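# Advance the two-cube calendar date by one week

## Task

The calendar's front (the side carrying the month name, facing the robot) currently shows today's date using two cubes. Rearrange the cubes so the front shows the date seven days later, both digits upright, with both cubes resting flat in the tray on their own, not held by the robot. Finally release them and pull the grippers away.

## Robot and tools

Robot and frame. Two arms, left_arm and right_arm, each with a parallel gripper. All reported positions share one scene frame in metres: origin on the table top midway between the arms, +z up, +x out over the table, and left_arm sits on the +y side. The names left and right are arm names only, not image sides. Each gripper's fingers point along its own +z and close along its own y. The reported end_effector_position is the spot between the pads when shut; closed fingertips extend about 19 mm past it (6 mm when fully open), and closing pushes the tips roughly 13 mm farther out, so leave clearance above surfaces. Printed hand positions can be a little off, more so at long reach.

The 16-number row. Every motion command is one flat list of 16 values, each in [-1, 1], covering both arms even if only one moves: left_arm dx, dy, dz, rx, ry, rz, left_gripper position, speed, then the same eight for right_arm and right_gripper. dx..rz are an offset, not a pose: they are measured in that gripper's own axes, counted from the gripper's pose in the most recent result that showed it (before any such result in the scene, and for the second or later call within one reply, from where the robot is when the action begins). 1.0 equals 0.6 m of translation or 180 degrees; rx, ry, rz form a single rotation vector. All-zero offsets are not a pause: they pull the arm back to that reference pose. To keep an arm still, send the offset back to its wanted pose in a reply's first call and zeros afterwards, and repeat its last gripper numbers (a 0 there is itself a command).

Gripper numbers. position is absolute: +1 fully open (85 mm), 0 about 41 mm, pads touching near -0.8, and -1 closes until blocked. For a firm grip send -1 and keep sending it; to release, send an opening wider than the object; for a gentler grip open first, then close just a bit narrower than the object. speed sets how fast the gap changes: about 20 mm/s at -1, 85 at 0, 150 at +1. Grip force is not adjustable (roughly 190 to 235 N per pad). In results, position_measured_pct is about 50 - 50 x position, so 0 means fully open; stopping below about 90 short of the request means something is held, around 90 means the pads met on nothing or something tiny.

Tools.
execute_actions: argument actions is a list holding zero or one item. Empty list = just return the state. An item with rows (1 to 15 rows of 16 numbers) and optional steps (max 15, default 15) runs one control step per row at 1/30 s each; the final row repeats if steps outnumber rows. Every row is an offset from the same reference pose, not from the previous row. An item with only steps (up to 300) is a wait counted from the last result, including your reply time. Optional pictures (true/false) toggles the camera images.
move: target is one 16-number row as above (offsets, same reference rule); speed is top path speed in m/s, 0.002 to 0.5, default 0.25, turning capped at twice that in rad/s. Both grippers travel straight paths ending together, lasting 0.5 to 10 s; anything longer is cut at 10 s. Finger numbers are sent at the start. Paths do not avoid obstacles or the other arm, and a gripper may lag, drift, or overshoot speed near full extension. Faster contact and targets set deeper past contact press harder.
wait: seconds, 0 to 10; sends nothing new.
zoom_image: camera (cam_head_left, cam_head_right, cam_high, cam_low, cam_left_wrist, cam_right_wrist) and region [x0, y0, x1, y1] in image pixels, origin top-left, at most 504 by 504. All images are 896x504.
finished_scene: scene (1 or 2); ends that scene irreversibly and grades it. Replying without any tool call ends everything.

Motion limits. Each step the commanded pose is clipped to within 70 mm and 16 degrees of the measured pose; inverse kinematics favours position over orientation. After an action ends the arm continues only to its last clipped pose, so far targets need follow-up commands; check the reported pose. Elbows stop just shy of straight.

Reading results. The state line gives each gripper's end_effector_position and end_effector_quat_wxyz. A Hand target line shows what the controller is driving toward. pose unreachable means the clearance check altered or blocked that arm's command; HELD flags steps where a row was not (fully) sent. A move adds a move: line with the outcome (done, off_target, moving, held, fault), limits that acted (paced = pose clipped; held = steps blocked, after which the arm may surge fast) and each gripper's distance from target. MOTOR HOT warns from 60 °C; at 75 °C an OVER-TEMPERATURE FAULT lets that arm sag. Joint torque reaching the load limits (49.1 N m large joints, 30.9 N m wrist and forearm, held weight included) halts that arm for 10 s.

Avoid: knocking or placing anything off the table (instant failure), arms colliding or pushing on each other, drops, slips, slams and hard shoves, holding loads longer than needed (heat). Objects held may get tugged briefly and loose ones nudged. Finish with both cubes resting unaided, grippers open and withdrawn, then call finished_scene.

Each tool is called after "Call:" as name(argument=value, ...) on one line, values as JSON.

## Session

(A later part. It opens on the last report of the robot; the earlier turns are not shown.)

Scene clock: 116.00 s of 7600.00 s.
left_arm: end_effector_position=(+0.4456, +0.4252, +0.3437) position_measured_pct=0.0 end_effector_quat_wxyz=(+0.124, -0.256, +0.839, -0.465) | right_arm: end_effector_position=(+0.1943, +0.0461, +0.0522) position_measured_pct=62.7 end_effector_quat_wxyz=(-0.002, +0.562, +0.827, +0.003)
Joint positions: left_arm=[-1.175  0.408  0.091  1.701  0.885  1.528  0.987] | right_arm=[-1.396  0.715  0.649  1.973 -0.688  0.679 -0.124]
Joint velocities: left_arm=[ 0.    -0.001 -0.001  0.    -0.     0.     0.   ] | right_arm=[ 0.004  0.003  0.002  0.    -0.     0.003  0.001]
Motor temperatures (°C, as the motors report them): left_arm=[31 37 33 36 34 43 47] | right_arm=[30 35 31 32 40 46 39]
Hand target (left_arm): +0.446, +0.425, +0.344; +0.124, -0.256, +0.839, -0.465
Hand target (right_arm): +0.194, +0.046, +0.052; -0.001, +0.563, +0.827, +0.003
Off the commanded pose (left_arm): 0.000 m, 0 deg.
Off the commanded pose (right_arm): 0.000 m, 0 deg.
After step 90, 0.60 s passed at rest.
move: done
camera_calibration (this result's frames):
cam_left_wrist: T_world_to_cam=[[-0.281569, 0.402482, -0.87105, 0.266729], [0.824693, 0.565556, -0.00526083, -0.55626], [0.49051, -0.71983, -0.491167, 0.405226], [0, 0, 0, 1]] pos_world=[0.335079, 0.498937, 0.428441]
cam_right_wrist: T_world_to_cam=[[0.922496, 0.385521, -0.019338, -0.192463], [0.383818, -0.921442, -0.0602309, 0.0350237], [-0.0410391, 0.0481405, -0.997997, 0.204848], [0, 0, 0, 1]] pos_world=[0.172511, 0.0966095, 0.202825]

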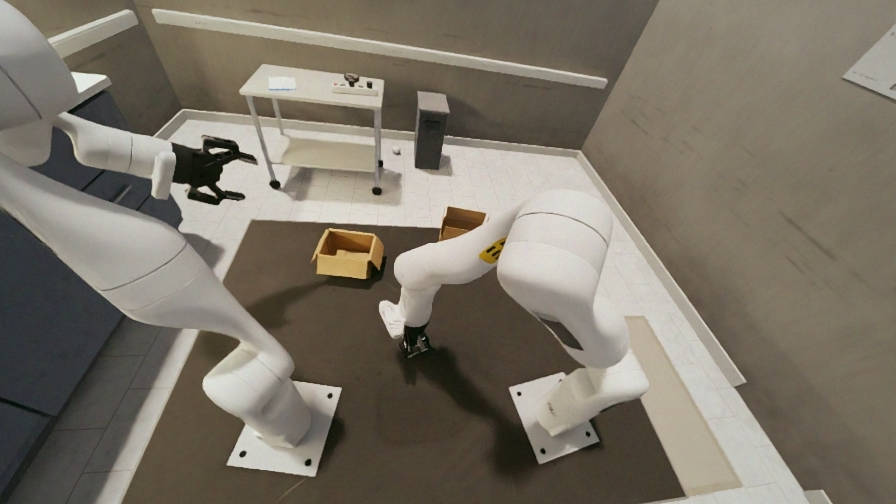

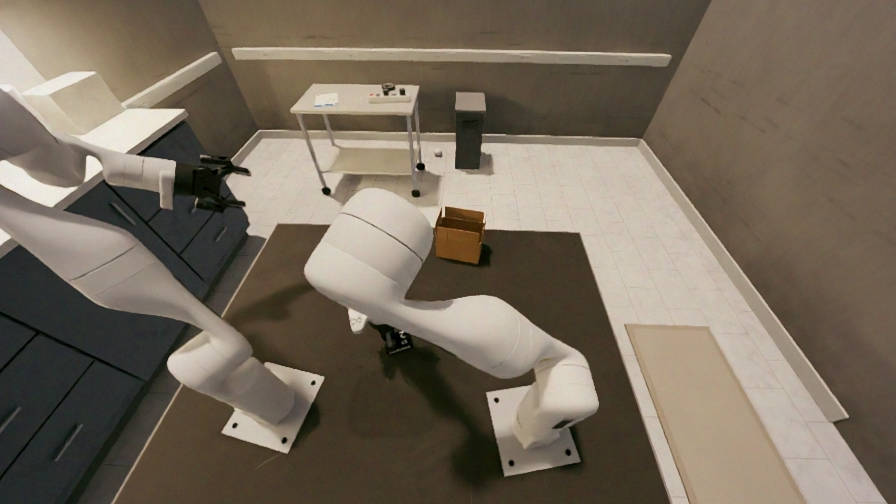

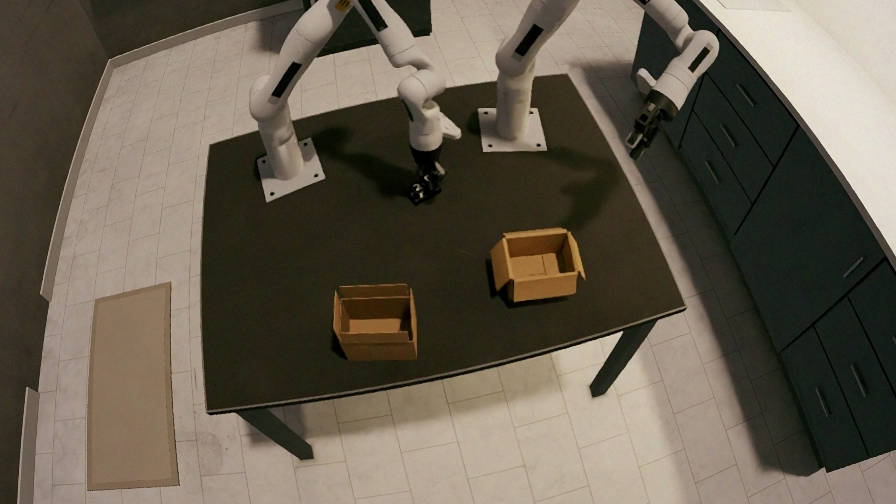

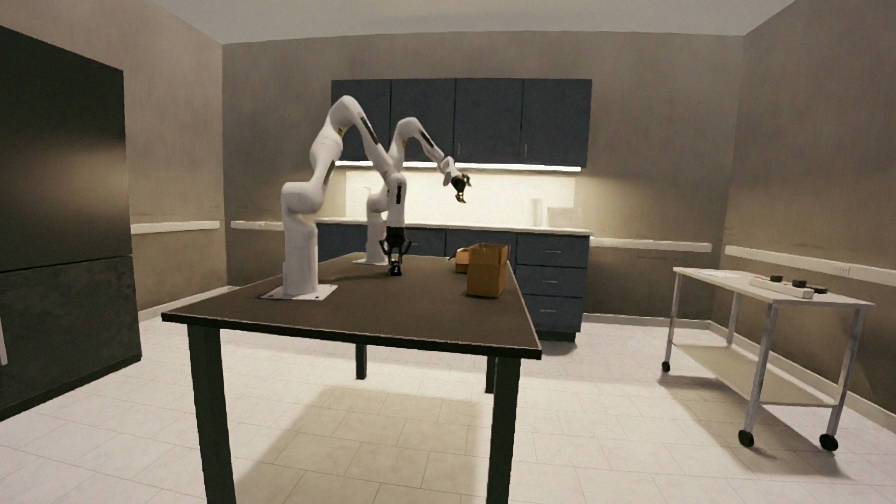

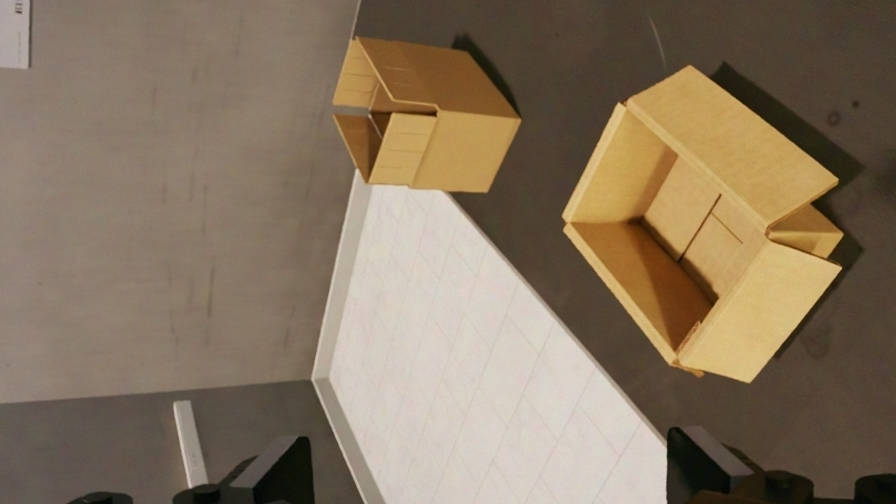

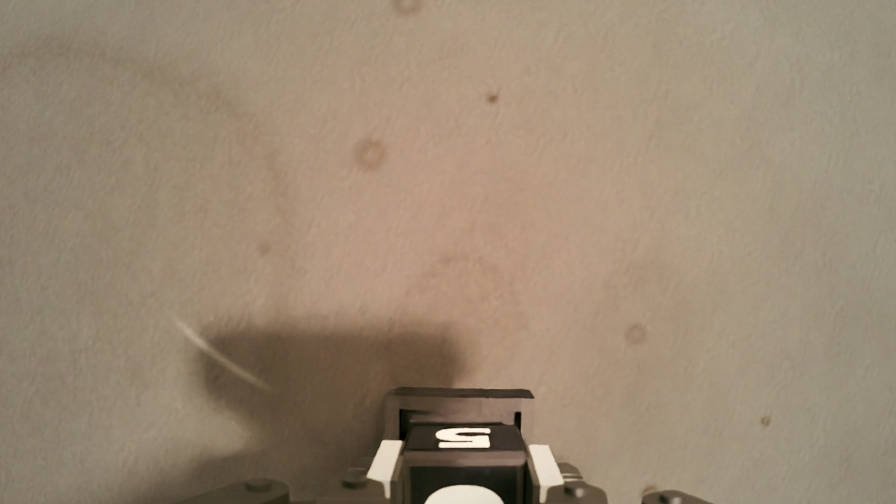

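Call:
move(target=[0,0,0,0,0,0,1,0,0,0,0.026,0,0,0,-1,0], speed=0.015)

Scene clock: 119.47 s of 7600.00 s.
left_arm: end_effector_position=(+0.4456, +0.4252, +0.3437) position_measured_pct=0.0 end_effector_quat_wxyz=(+0.124, -0.256, +0.839, -0.465) | right_arm: end_effector_position=(+0.1945, +0.0466, +0.0416) position_measured_pct=62.7 end_effector_quat_wxyz=(-0.005, +0.563, +0.826, +0.005)
Joint positions: left_arm=[-1.175  0.408  0.091  1.701  0.885  1.528  0.987] | right_arm=[-1.376  0.732  0.623  1.983 -0.719  0.647 -0.097]
Joint velocities: left_arm=[-0.     0.001  0.     0.001  0.    -0.    -0.   ] | right_arm=[ 0.     0.001  0.002  0.    -0.004  0.001  0.003]
Motor temperatures (°C, as the motors report them): left_arm=[31 37 33 36 34 43 47] | right_arm=[30 35 31 32 40 46 39]
Hand target (left_arm): +0.446, +0.425, +0.344; +0.124, -0.256, +0.839, -0.465
Hand target (right_arm): +0.194, +0.046, +0.037; -0.002, +0.562, +0.827, +0.003
Off the commanded pose (left_arm): 0.000 m, 0 deg.
Off the commanded pose (right_arm): 0.005 m, 0 deg.
move: off_target (right_arm)
camera_calibration (this result's frames):
cam_left_wrist: T_world_to_cam=[[-0.281569, 0.402481, -0.87105, 0.266728], [0.824693, 0.565557, -0.00526017, -0.556262], [0.490511, -0.719829, -0.491167, 0.405225], [0, 0, 0, 1]] pos_world=[0.33508, 0.498937, 0.428441]
cam_right_wrist: T_world_to_cam=[[0.923293, 0.383639, -0.0187531, -0.193101], [0.38164, -0.921806, -0.0680123, 0.0355025], [-0.0433788, 0.0556383, -0.997508, 0.194378], [0, 0, 0, 1]] pos_world=[0.173171, 0.0959924, 0.192687]

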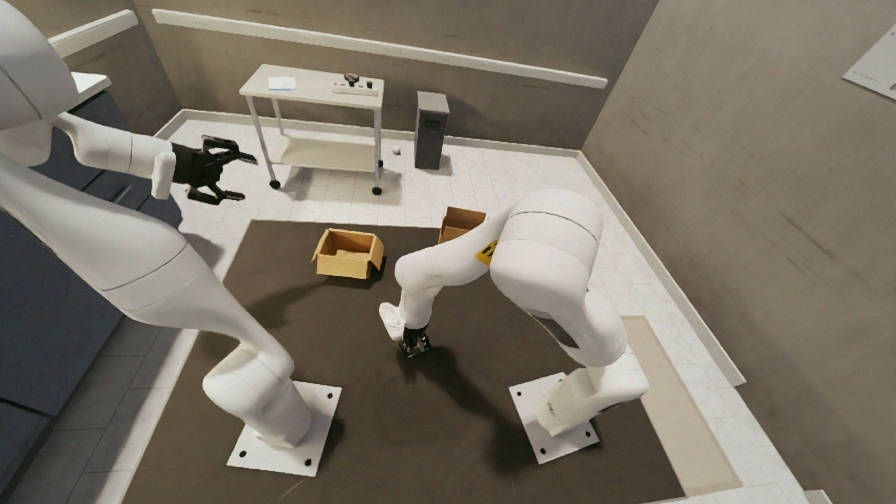

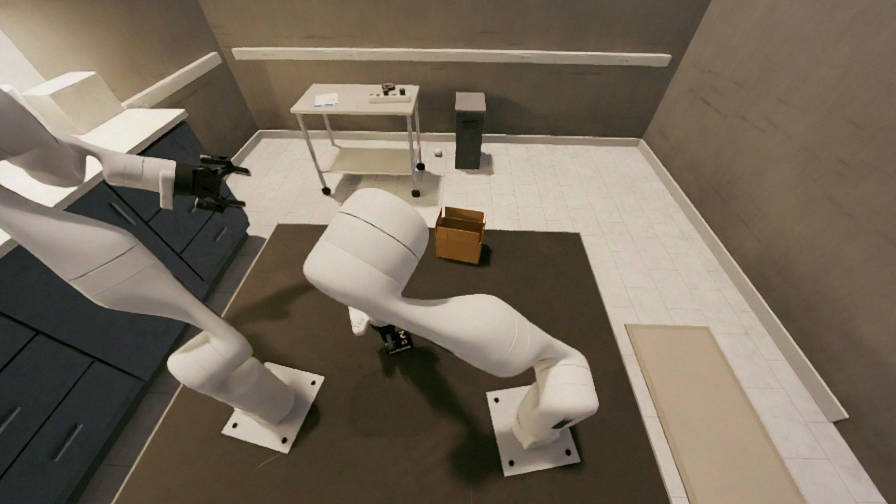

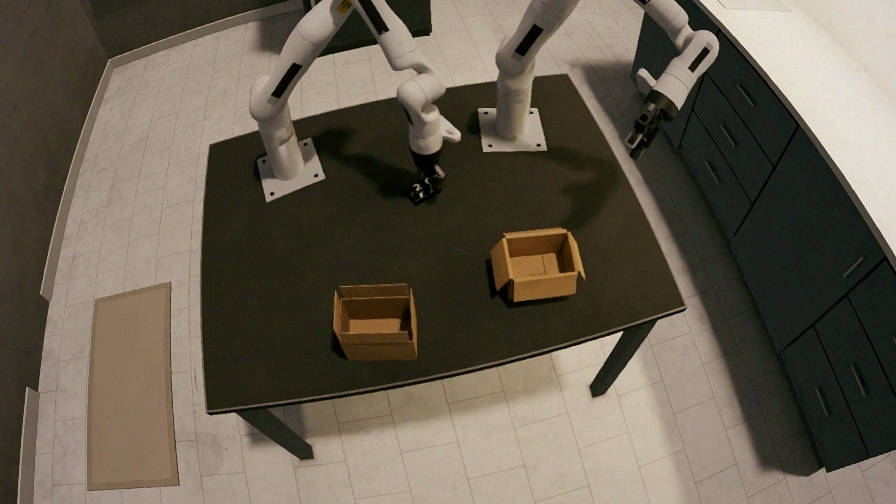

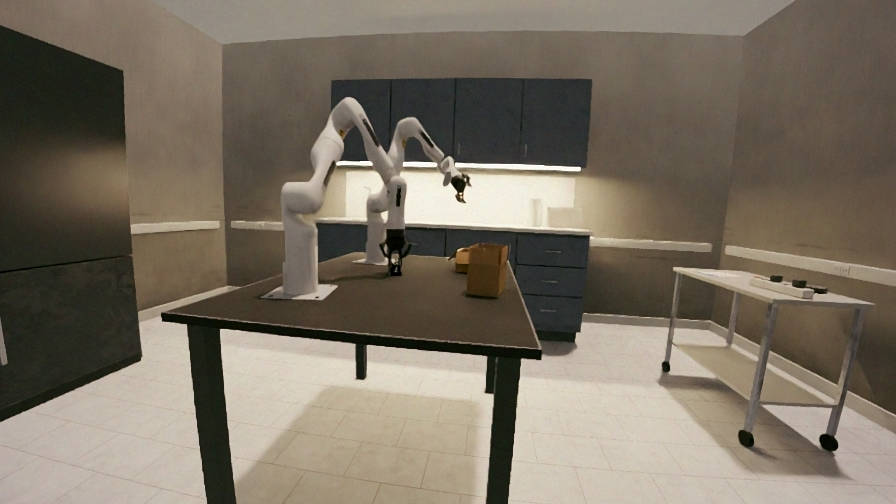

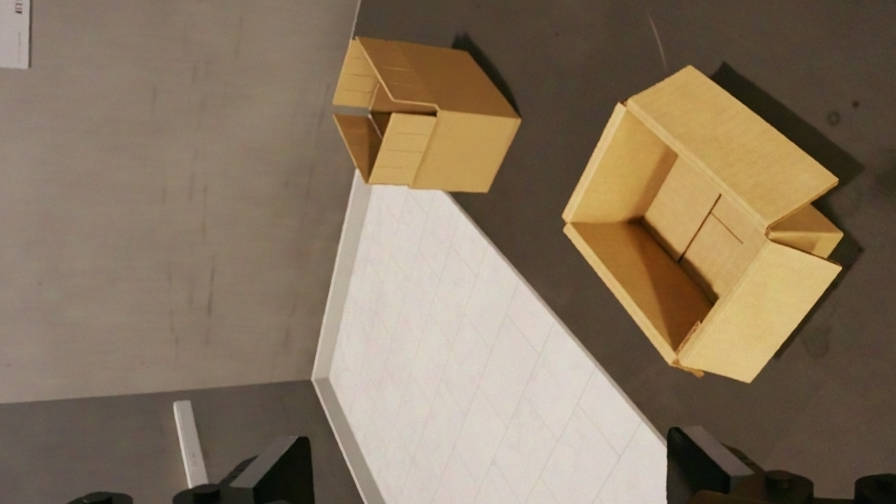

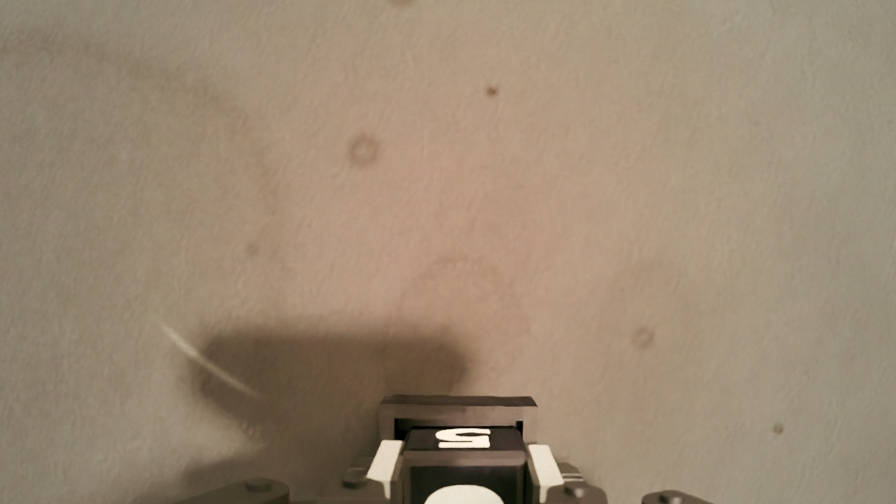

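Call:
zoom_image(camera="cam_right_wrist", region=[360,380,570,504])

Call:
zoom_image(camera="cam_low", region=[360,230,440,290])

Region (360, 380, 570, 504) of cam_right_wrist's 896x504 image, scaled by 2.400; it fills the top 298 rows of this view, and the rest is white.

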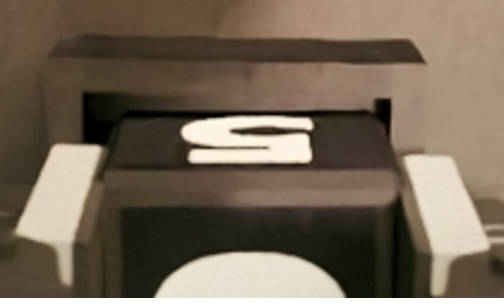

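Region (360, 230, 440, 290) of cam_low's 896x504 image, scaled by 6.300, with more detail than that image has; it fills the top 378 rows of this view, and the rest is white.

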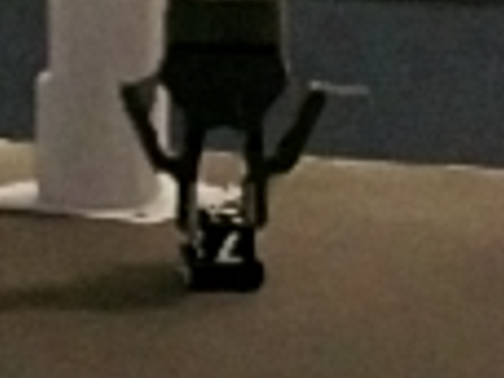

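Call:
move(target=[0,0,0,0,0,0,1,0,0,-0.0015,-0.005,0,0,0,-1,0], speed=0.01)

Call:
move(target=[0,0,0,0,0,0,1,0,0,0,0.013,0,0,0,-1,0], speed=0.01)

Scene clock: 124.60 s of 7600.00 s.
left_arm: end_effector_position=(+0.4456, +0.4252, +0.3436) position_measured_pct=0.0 end_effector_quat_wxyz=(+0.124, -0.256, +0.839, -0.465) | right_arm: end_effector_position=(+0.1937, +0.0462, +0.0446) position_measured_pct=62.7 end_effector_quat_wxyz=(-0.005, +0.563, +0.826, +0.005)
Joint positions: left_arm=[-1.175  0.408  0.091  1.701  0.885  1.528  0.987] | right_arm=[-1.381  0.725  0.628  1.983 -0.713  0.653 -0.103]
Joint velocities: left_arm=[ 0.001  0.001  0.     0.001 -0.002 -0.    -0.001] | right_arm=[-0.001 -0.001  0.     0.     0.     0.001 -0.   ]
Motor temperatures (°C, as the motors report them): left_arm=[31 37 33 36 34 43 47] | right_arm=[30 35 31 32 40 46 39]
Hand target (left_arm): +0.446, +0.425, +0.344; +0.124, -0.256, +0.839, -0.465
Hand target (right_arm): +0.194, +0.046, +0.045; -0.005, +0.563, +0.826, +0.005
Off the commanded pose (left_arm): 0.000 m, 0 deg.
Off the commanded pose (right_arm): 0.000 m, 0 deg.
After step 90, 1.43 s passed at rest.
move: done
camera_calibration (this result's frames):
cam_left_wrist: T_world_to_cam=[[-0.281569, 0.402481, -0.87105, 0.266728], [0.824692, 0.565558, -0.00525968, -0.556263], [0.490512, -0.719829, -0.491166, 0.405224], [0, 0, 0, 1]] pos_world=[0.335081, 0.498938, 0.42844]
cam_right_wrist: T_world_to_cam=[[0.923334, 0.383541, -0.0187465, -0.192165], [0.381545, -0.921849, -0.0679556, 0.0356576], [-0.0433452, 0.055593, -0.997512, 0.197345], [0, 0, 0, 1]] pos_world=[0.172381, 0.0956031, 0.195674]

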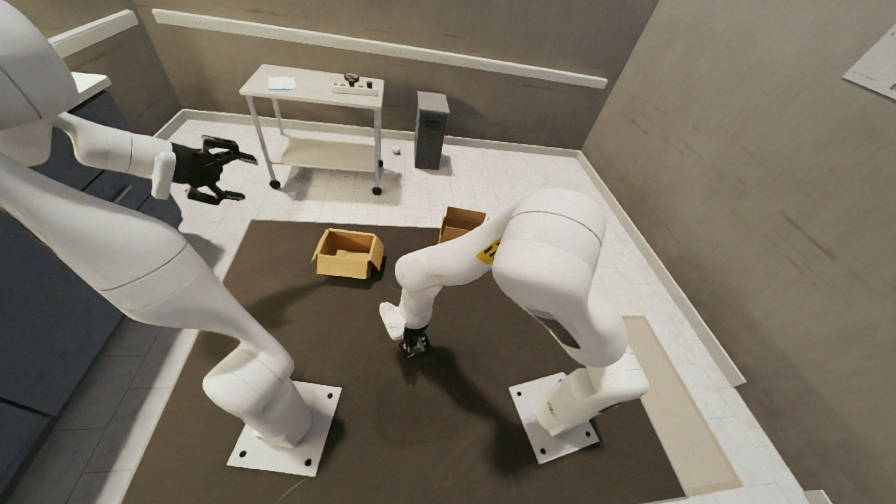

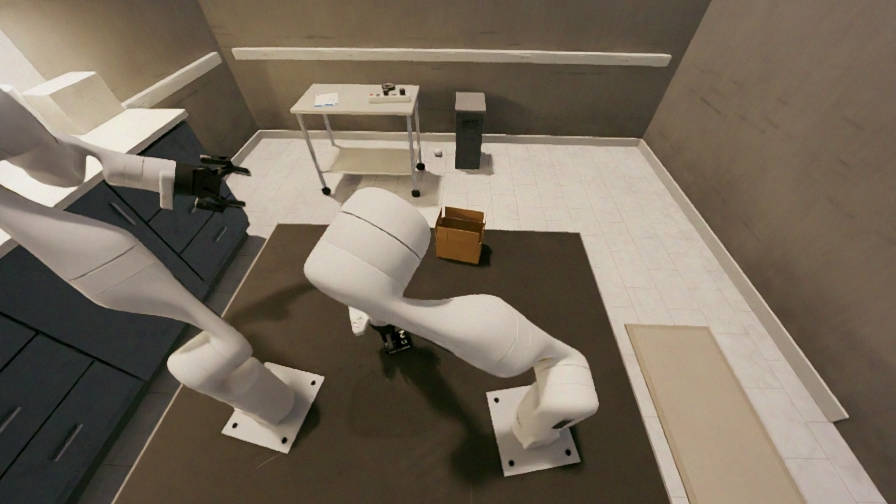

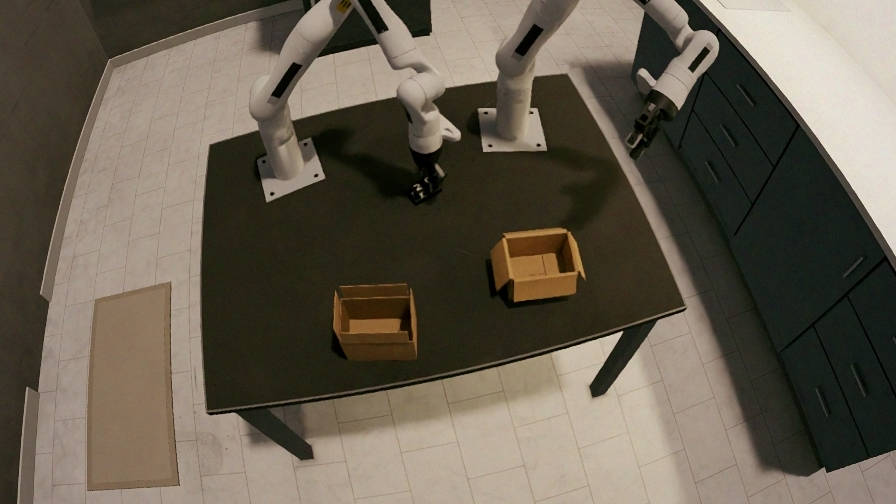

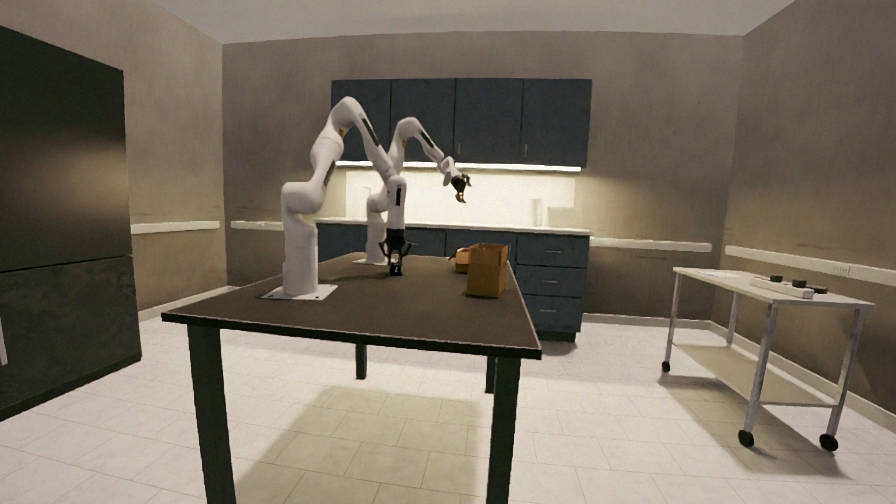

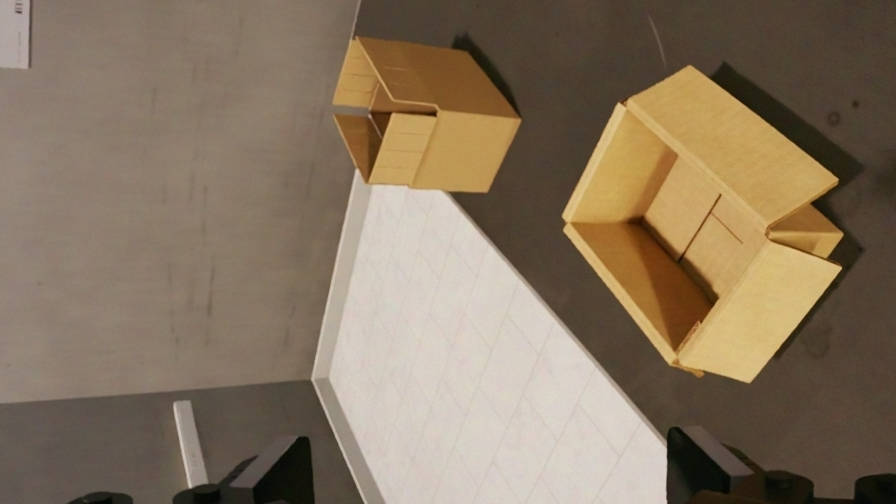

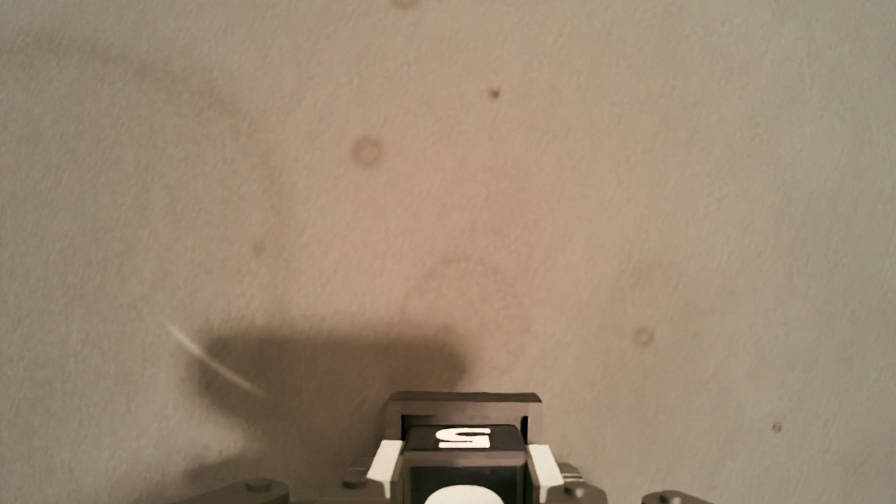

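Scene clock: 125.60 s of 7600.00 s.
left_arm: end_effector_position=(+0.4456, +0.4252, +0.3436) position_measured_pct=0.0 end_effector_quat_wxyz=(+0.124, -0.256, +0.839, -0.465) | right_arm: end_effector_position=(+0.1944, +0.0478, +0.0417) position_measured_pct=62.7 end_effector_quat_wxyz=(-0.007, +0.564, +0.826, +0.009)
Joint positions: left_arm=[-1.175  0.408  0.091  1.701  0.885  1.528  0.987] | right_arm=[-1.371  0.728  0.617  1.987 -0.729  0.638 -0.088]
Joint velocities: left_arm=[-0.     0.001  0.001 -0.    -0.     0.     0.001] | right_arm=[-0.     0.001  0.002  0.    -0.003  0.003  0.002]
Motor temperatures (°C, as the motors report them): left_arm=[31 37 33 36 34 43 47] | right_arm=[30 35 31 32 40 46 39]
Hand target (left_arm): +0.446, +0.425, +0.344; +0.124, -0.256, +0.839, -0.465
Hand target (right_arm): +0.194, +0.046, +0.037; -0.005, +0.563, +0.826, +0.005
Off the commanded pose (left_arm): 0.000 m, 0 deg.
Off the commanded pose (right_arm): 0.005 m, 1 deg.
move: off_target (right_arm)
camera_calibration (this result's frames):
cam_left_wrist: T_world_to_cam=[[-0.281569, 0.402481, -0.87105, 0.266728], [0.824691, 0.565558, -0.00525916, -0.556264], [0.490513, -0.719828, -0.491166, 0.405224], [0, 0, 0, 1]] pos_world=[0.335081, 0.498939, 0.42844]
cam_right_wrist: T_world_to_cam=[[0.923937, 0.382224, -0.0156616, -0.193745], [0.380044, -0.921802, -0.0764685, 0.0372881], [-0.043665, 0.0647, -0.996949, 0.193964], [0, 0, 0, 1]] pos_world=[0.173307, 0.0958769, 0.193189]

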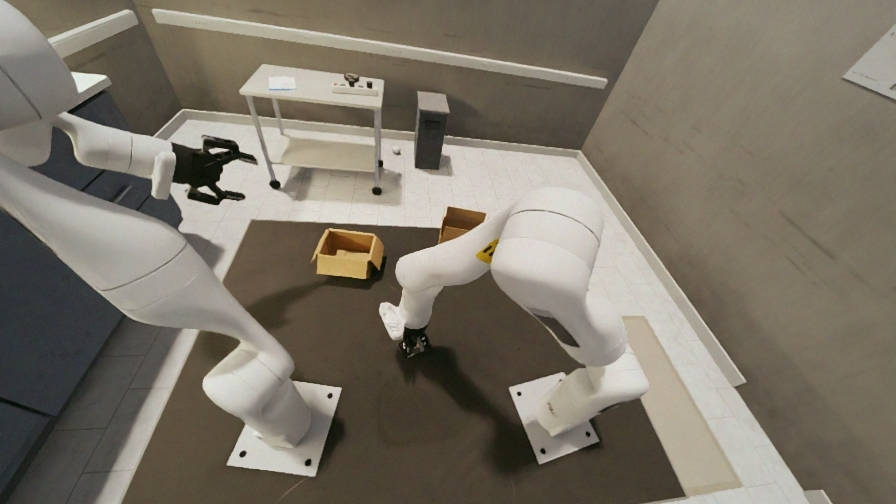

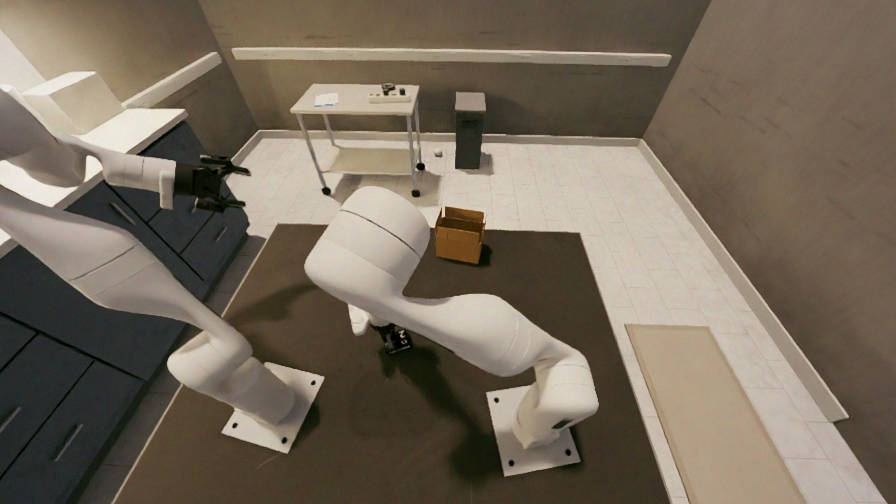

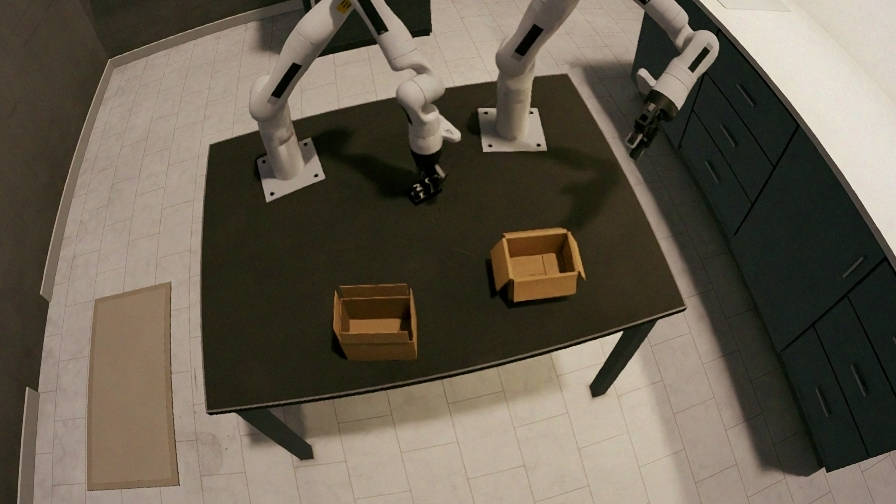

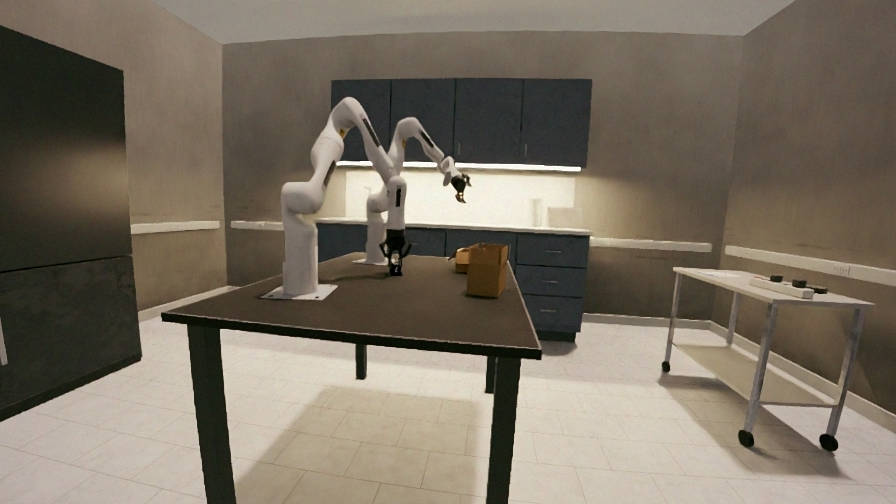

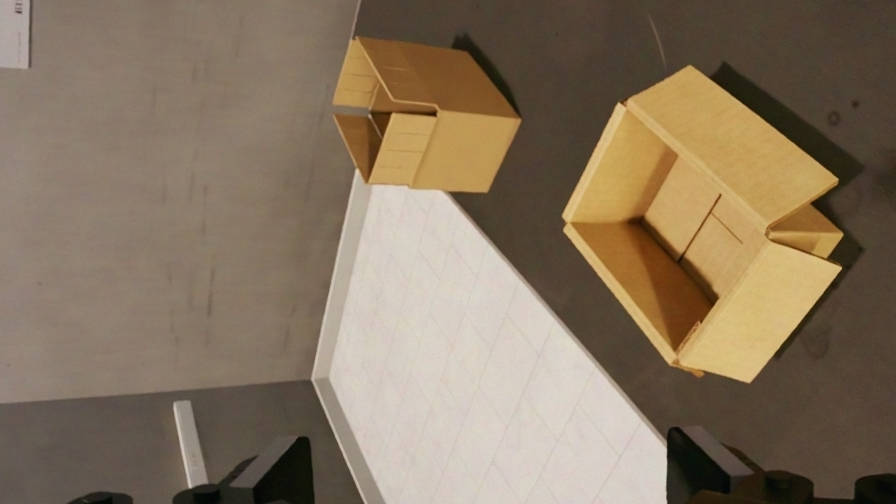

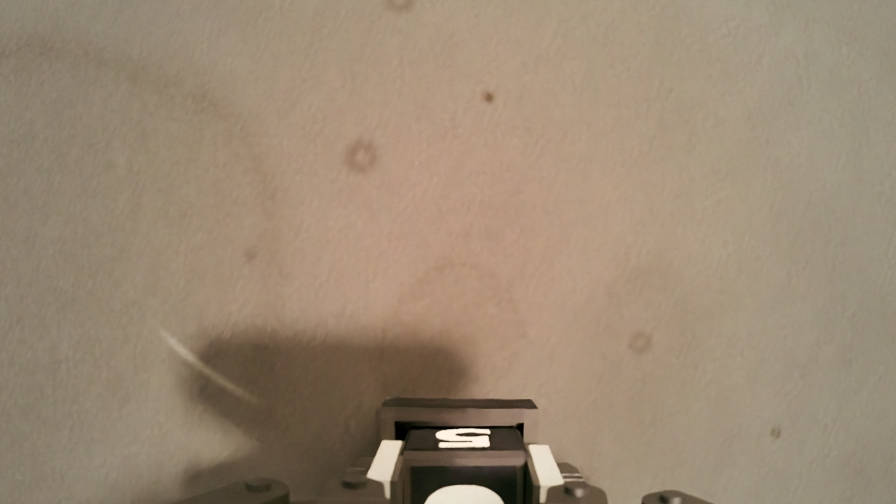

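Call:
execute_actions(actions=[{"rows":[[0,0,0,0,0,0,1,0,0,0,-0.002,0,0,0,0.5,0]],"steps":14}], pictures=false)

Call:
move(target=[0,0,0,0,0,0,1,0,-0.08,0,-0.13,0,0,0,0.5,0], speed=0.15)

Scene clock: 128.83 s of 7600.00 s.
left_arm: end_effector_position=(+0.4456, +0.4252, +0.3436) position_measured_pct=0.0 end_effector_quat_wxyz=(+0.124, -0.256, +0.839, -0.465) | right_arm: end_effector_position=(+0.1945, +0.0478, +0.0429) position_measured_pct=29.0 end_effector_quat_wxyz=(-0.007, +0.564, +0.826, +0.009)
Joint positions: left_arm=[-1.175  0.408  0.091  1.701  0.885  1.528  0.987] | right_arm=[-1.372  0.726  0.619  1.986 -0.726  0.641 -0.091]
Joint velocities: left_arm=[0.001 0.001 0.001 0.001 0.    0.001 0.   ] | right_arm=[ 0.001  0.001  0.001 -0.     0.     0.    -0.   ]
Motor temperatures (°C, as the motors report them): left_arm=[31 37 33 36 34 43 47] | right_arm=[30 35 31 32 40 46 39]
Hand target (left_arm): +0.446, +0.425, +0.344; +0.124, -0.256, +0.839, -0.465
Hand target (right_arm): +0.194, +0.048, +0.043; -0.007, +0.564, +0.826, +0.009
Off the commanded pose (left_arm): 0.000 m, 0 deg.
Off the commanded pose (right_arm): 0.000 m, 0 deg.
Steps of this call (steps 1 to 83: nothing new was sent; steps 84 to 97: all 14 steps of this action). Readings (end_effector_position | what the end effector reports):
84: left_arm (+0.4456, +0.4252, +0.3436) | right_arm (+0.1944, +0.0480, +0.0422) | left_arm position_measured_pct=0.0 | right_arm position_measured_pct=62.7
85: left_arm (+0.4456, +0.4252, +0.3436) | right_arm (+0.1943, +0.0487, +0.0437) | left_arm position_measured_pct=0.0 | right_arm position_measured_pct=62.3
87: left_arm (+0.4456, +0.4252, +0.3436) | right_arm (+0.1948, +0.0489, +0.0446) | left_arm position_measured_pct=0.0 | right_arm position_measured_pct=57.9
91: left_arm (+0.4456, +0.4252, +0.3436) | right_arm (+0.1945, +0.0479, +0.0432) | left_arm position_measured_pct=0.0 | right_arm position_measured_pct=46.4
97: the state above

Scene clock: 130.13 s of 7600.00 s.
left_arm: end_effector_position=(+0.4456, +0.4252, +0.3436) position_measured_pct=0.0 end_effector_quat_wxyz=(+0.124, -0.256, +0.839, -0.465) | right_arm: end_effector_position=(+0.2124, +0.0006, +0.1196) position_measured_pct=25.0 end_effector_quat_wxyz=(-0.007, +0.565, +0.825, +0.008)
Joint positions: left_arm=[-1.175  0.408  0.091  1.701  0.885  1.528  0.987] | right_arm=[-1.409  0.533  0.775  2.023 -0.551  0.783 -0.123]
Joint velocities: left_arm=[-0.001  0.001 -0.     0.001 -0.002  0.    -0.001] | right_arm=[-0.004 -0.008 -0.    -0.    -0.    -0.    -0.   ]
Motor temperatures (°C, as the motors report them): left_arm=[31 37 33 36 34 43 47] | right_arm=[30 35 31 32 40 46 39]
Hand target (left_arm): +0.446, +0.425, +0.344; +0.124, -0.256, +0.839, -0.465
Hand target (right_arm): +0.212, +0.001, +0.120; -0.007, +0.564, +0.825, +0.009
Off the commanded pose (left_arm): 0.000 m, 0 deg.
Off the commanded pose (right_arm): 0.001 m, 0 deg.
move: done
camera_calibration (this result's frames):
cam_left_wrist: T_world_to_cam=[[-0.281568, 0.40248, -0.871051, 0.266728], [0.82469, 0.56556, -0.00525813, -0.556267], [0.490515, -0.719827, -0.491165, 0.405222], [0, 0, 0, 1]] pos_world=[0.335082, 0.49894, 0.428439]
cam_right_wrist: T_world_to_cam=[[0.924405, 0.381083, -0.0158718, -0.191175], [0.378955, -0.922369, -0.0750267, -0.00699679], [-0.0432311, 0.0633404, -0.997055, 0.275431], [0, 0, 0, 1]] pos_world=[0.191282, 0.048954, 0.271061]

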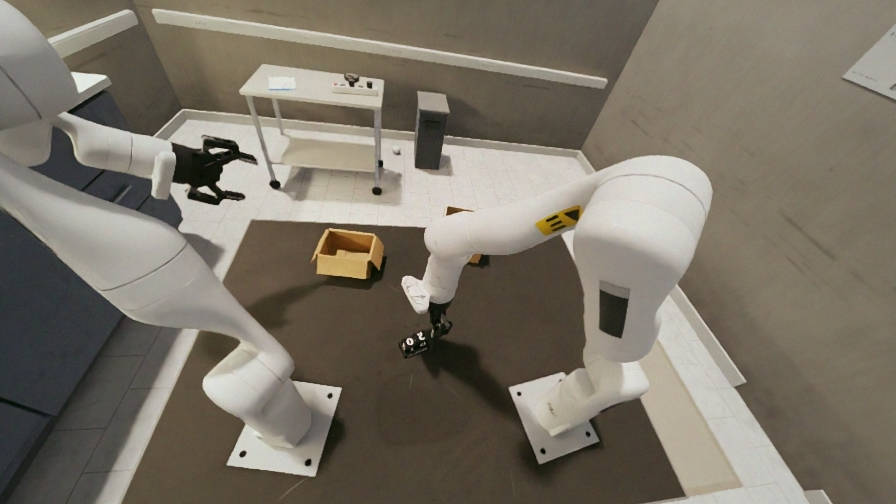

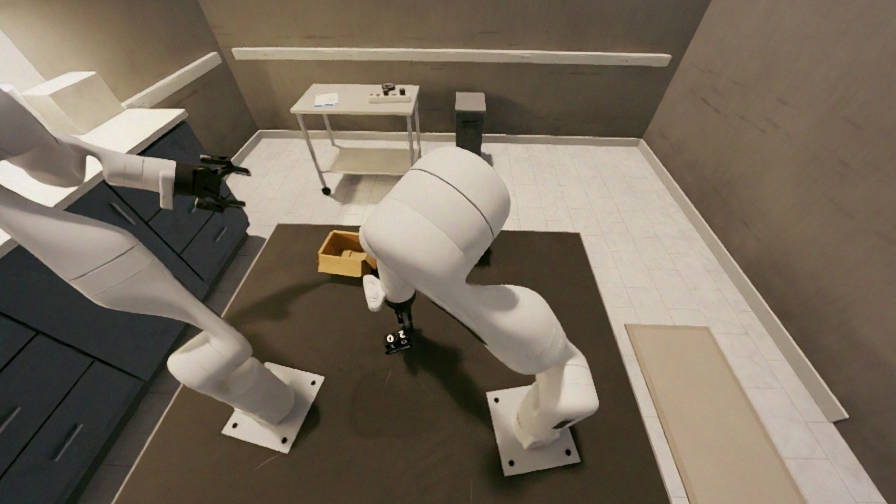

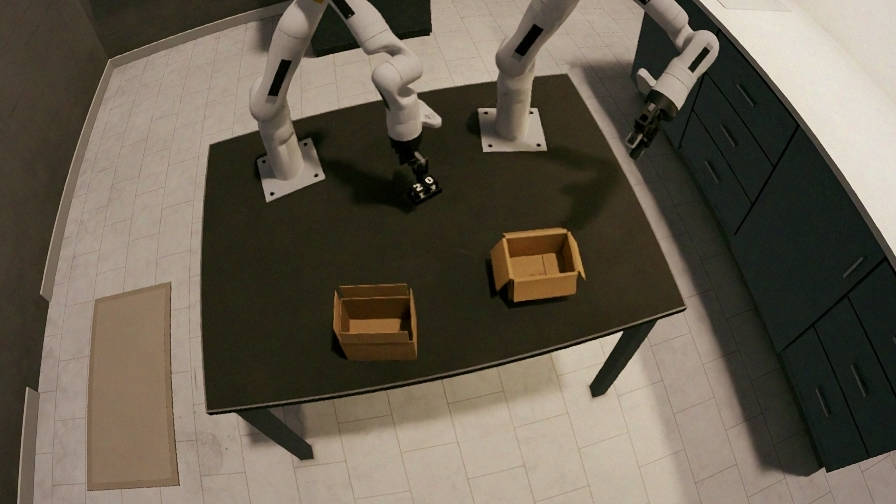

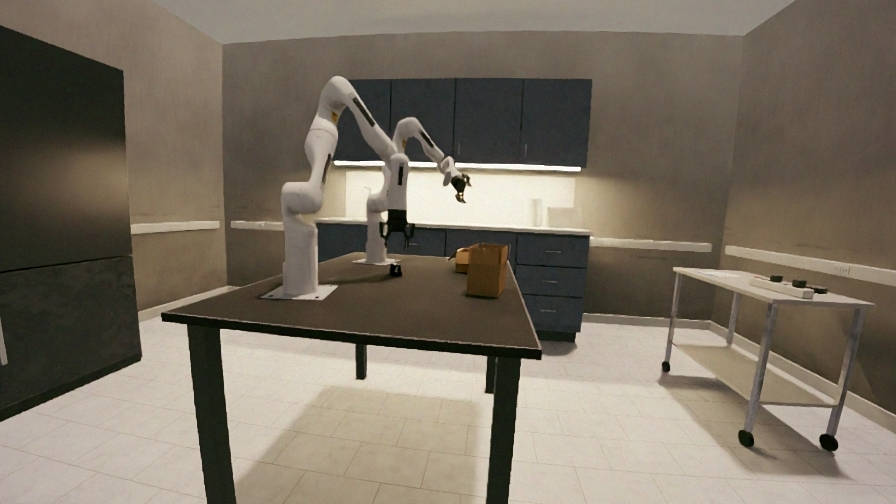

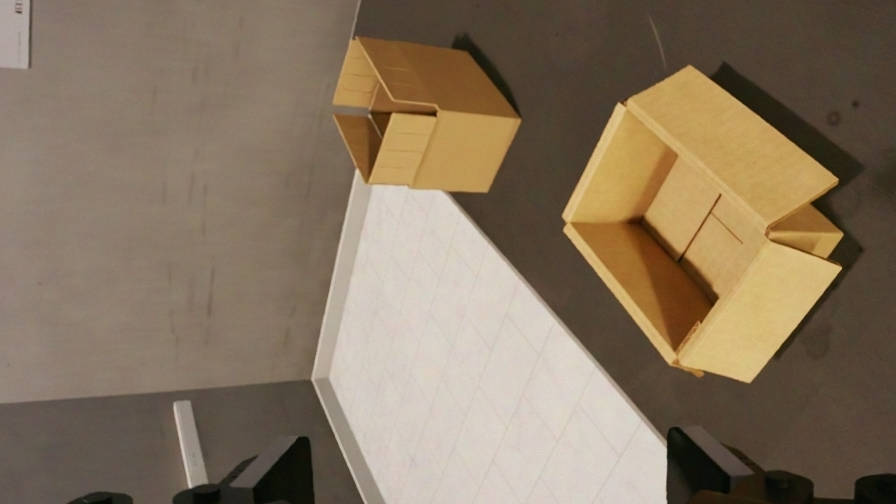

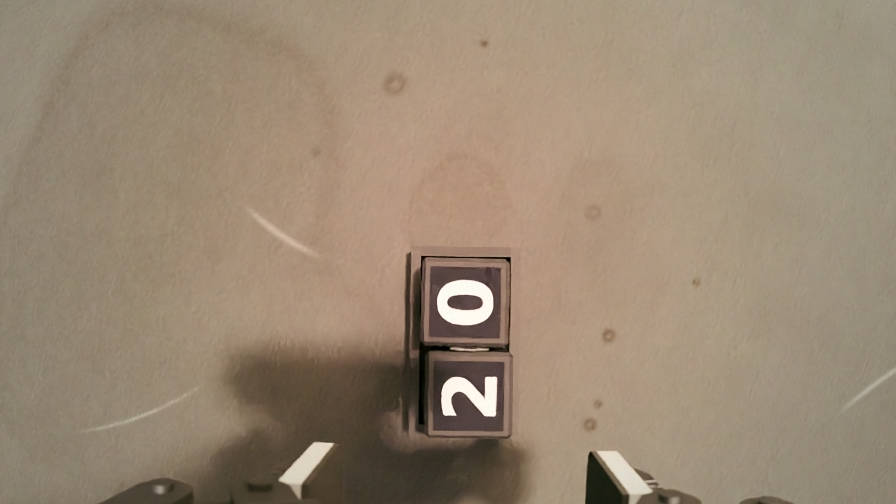

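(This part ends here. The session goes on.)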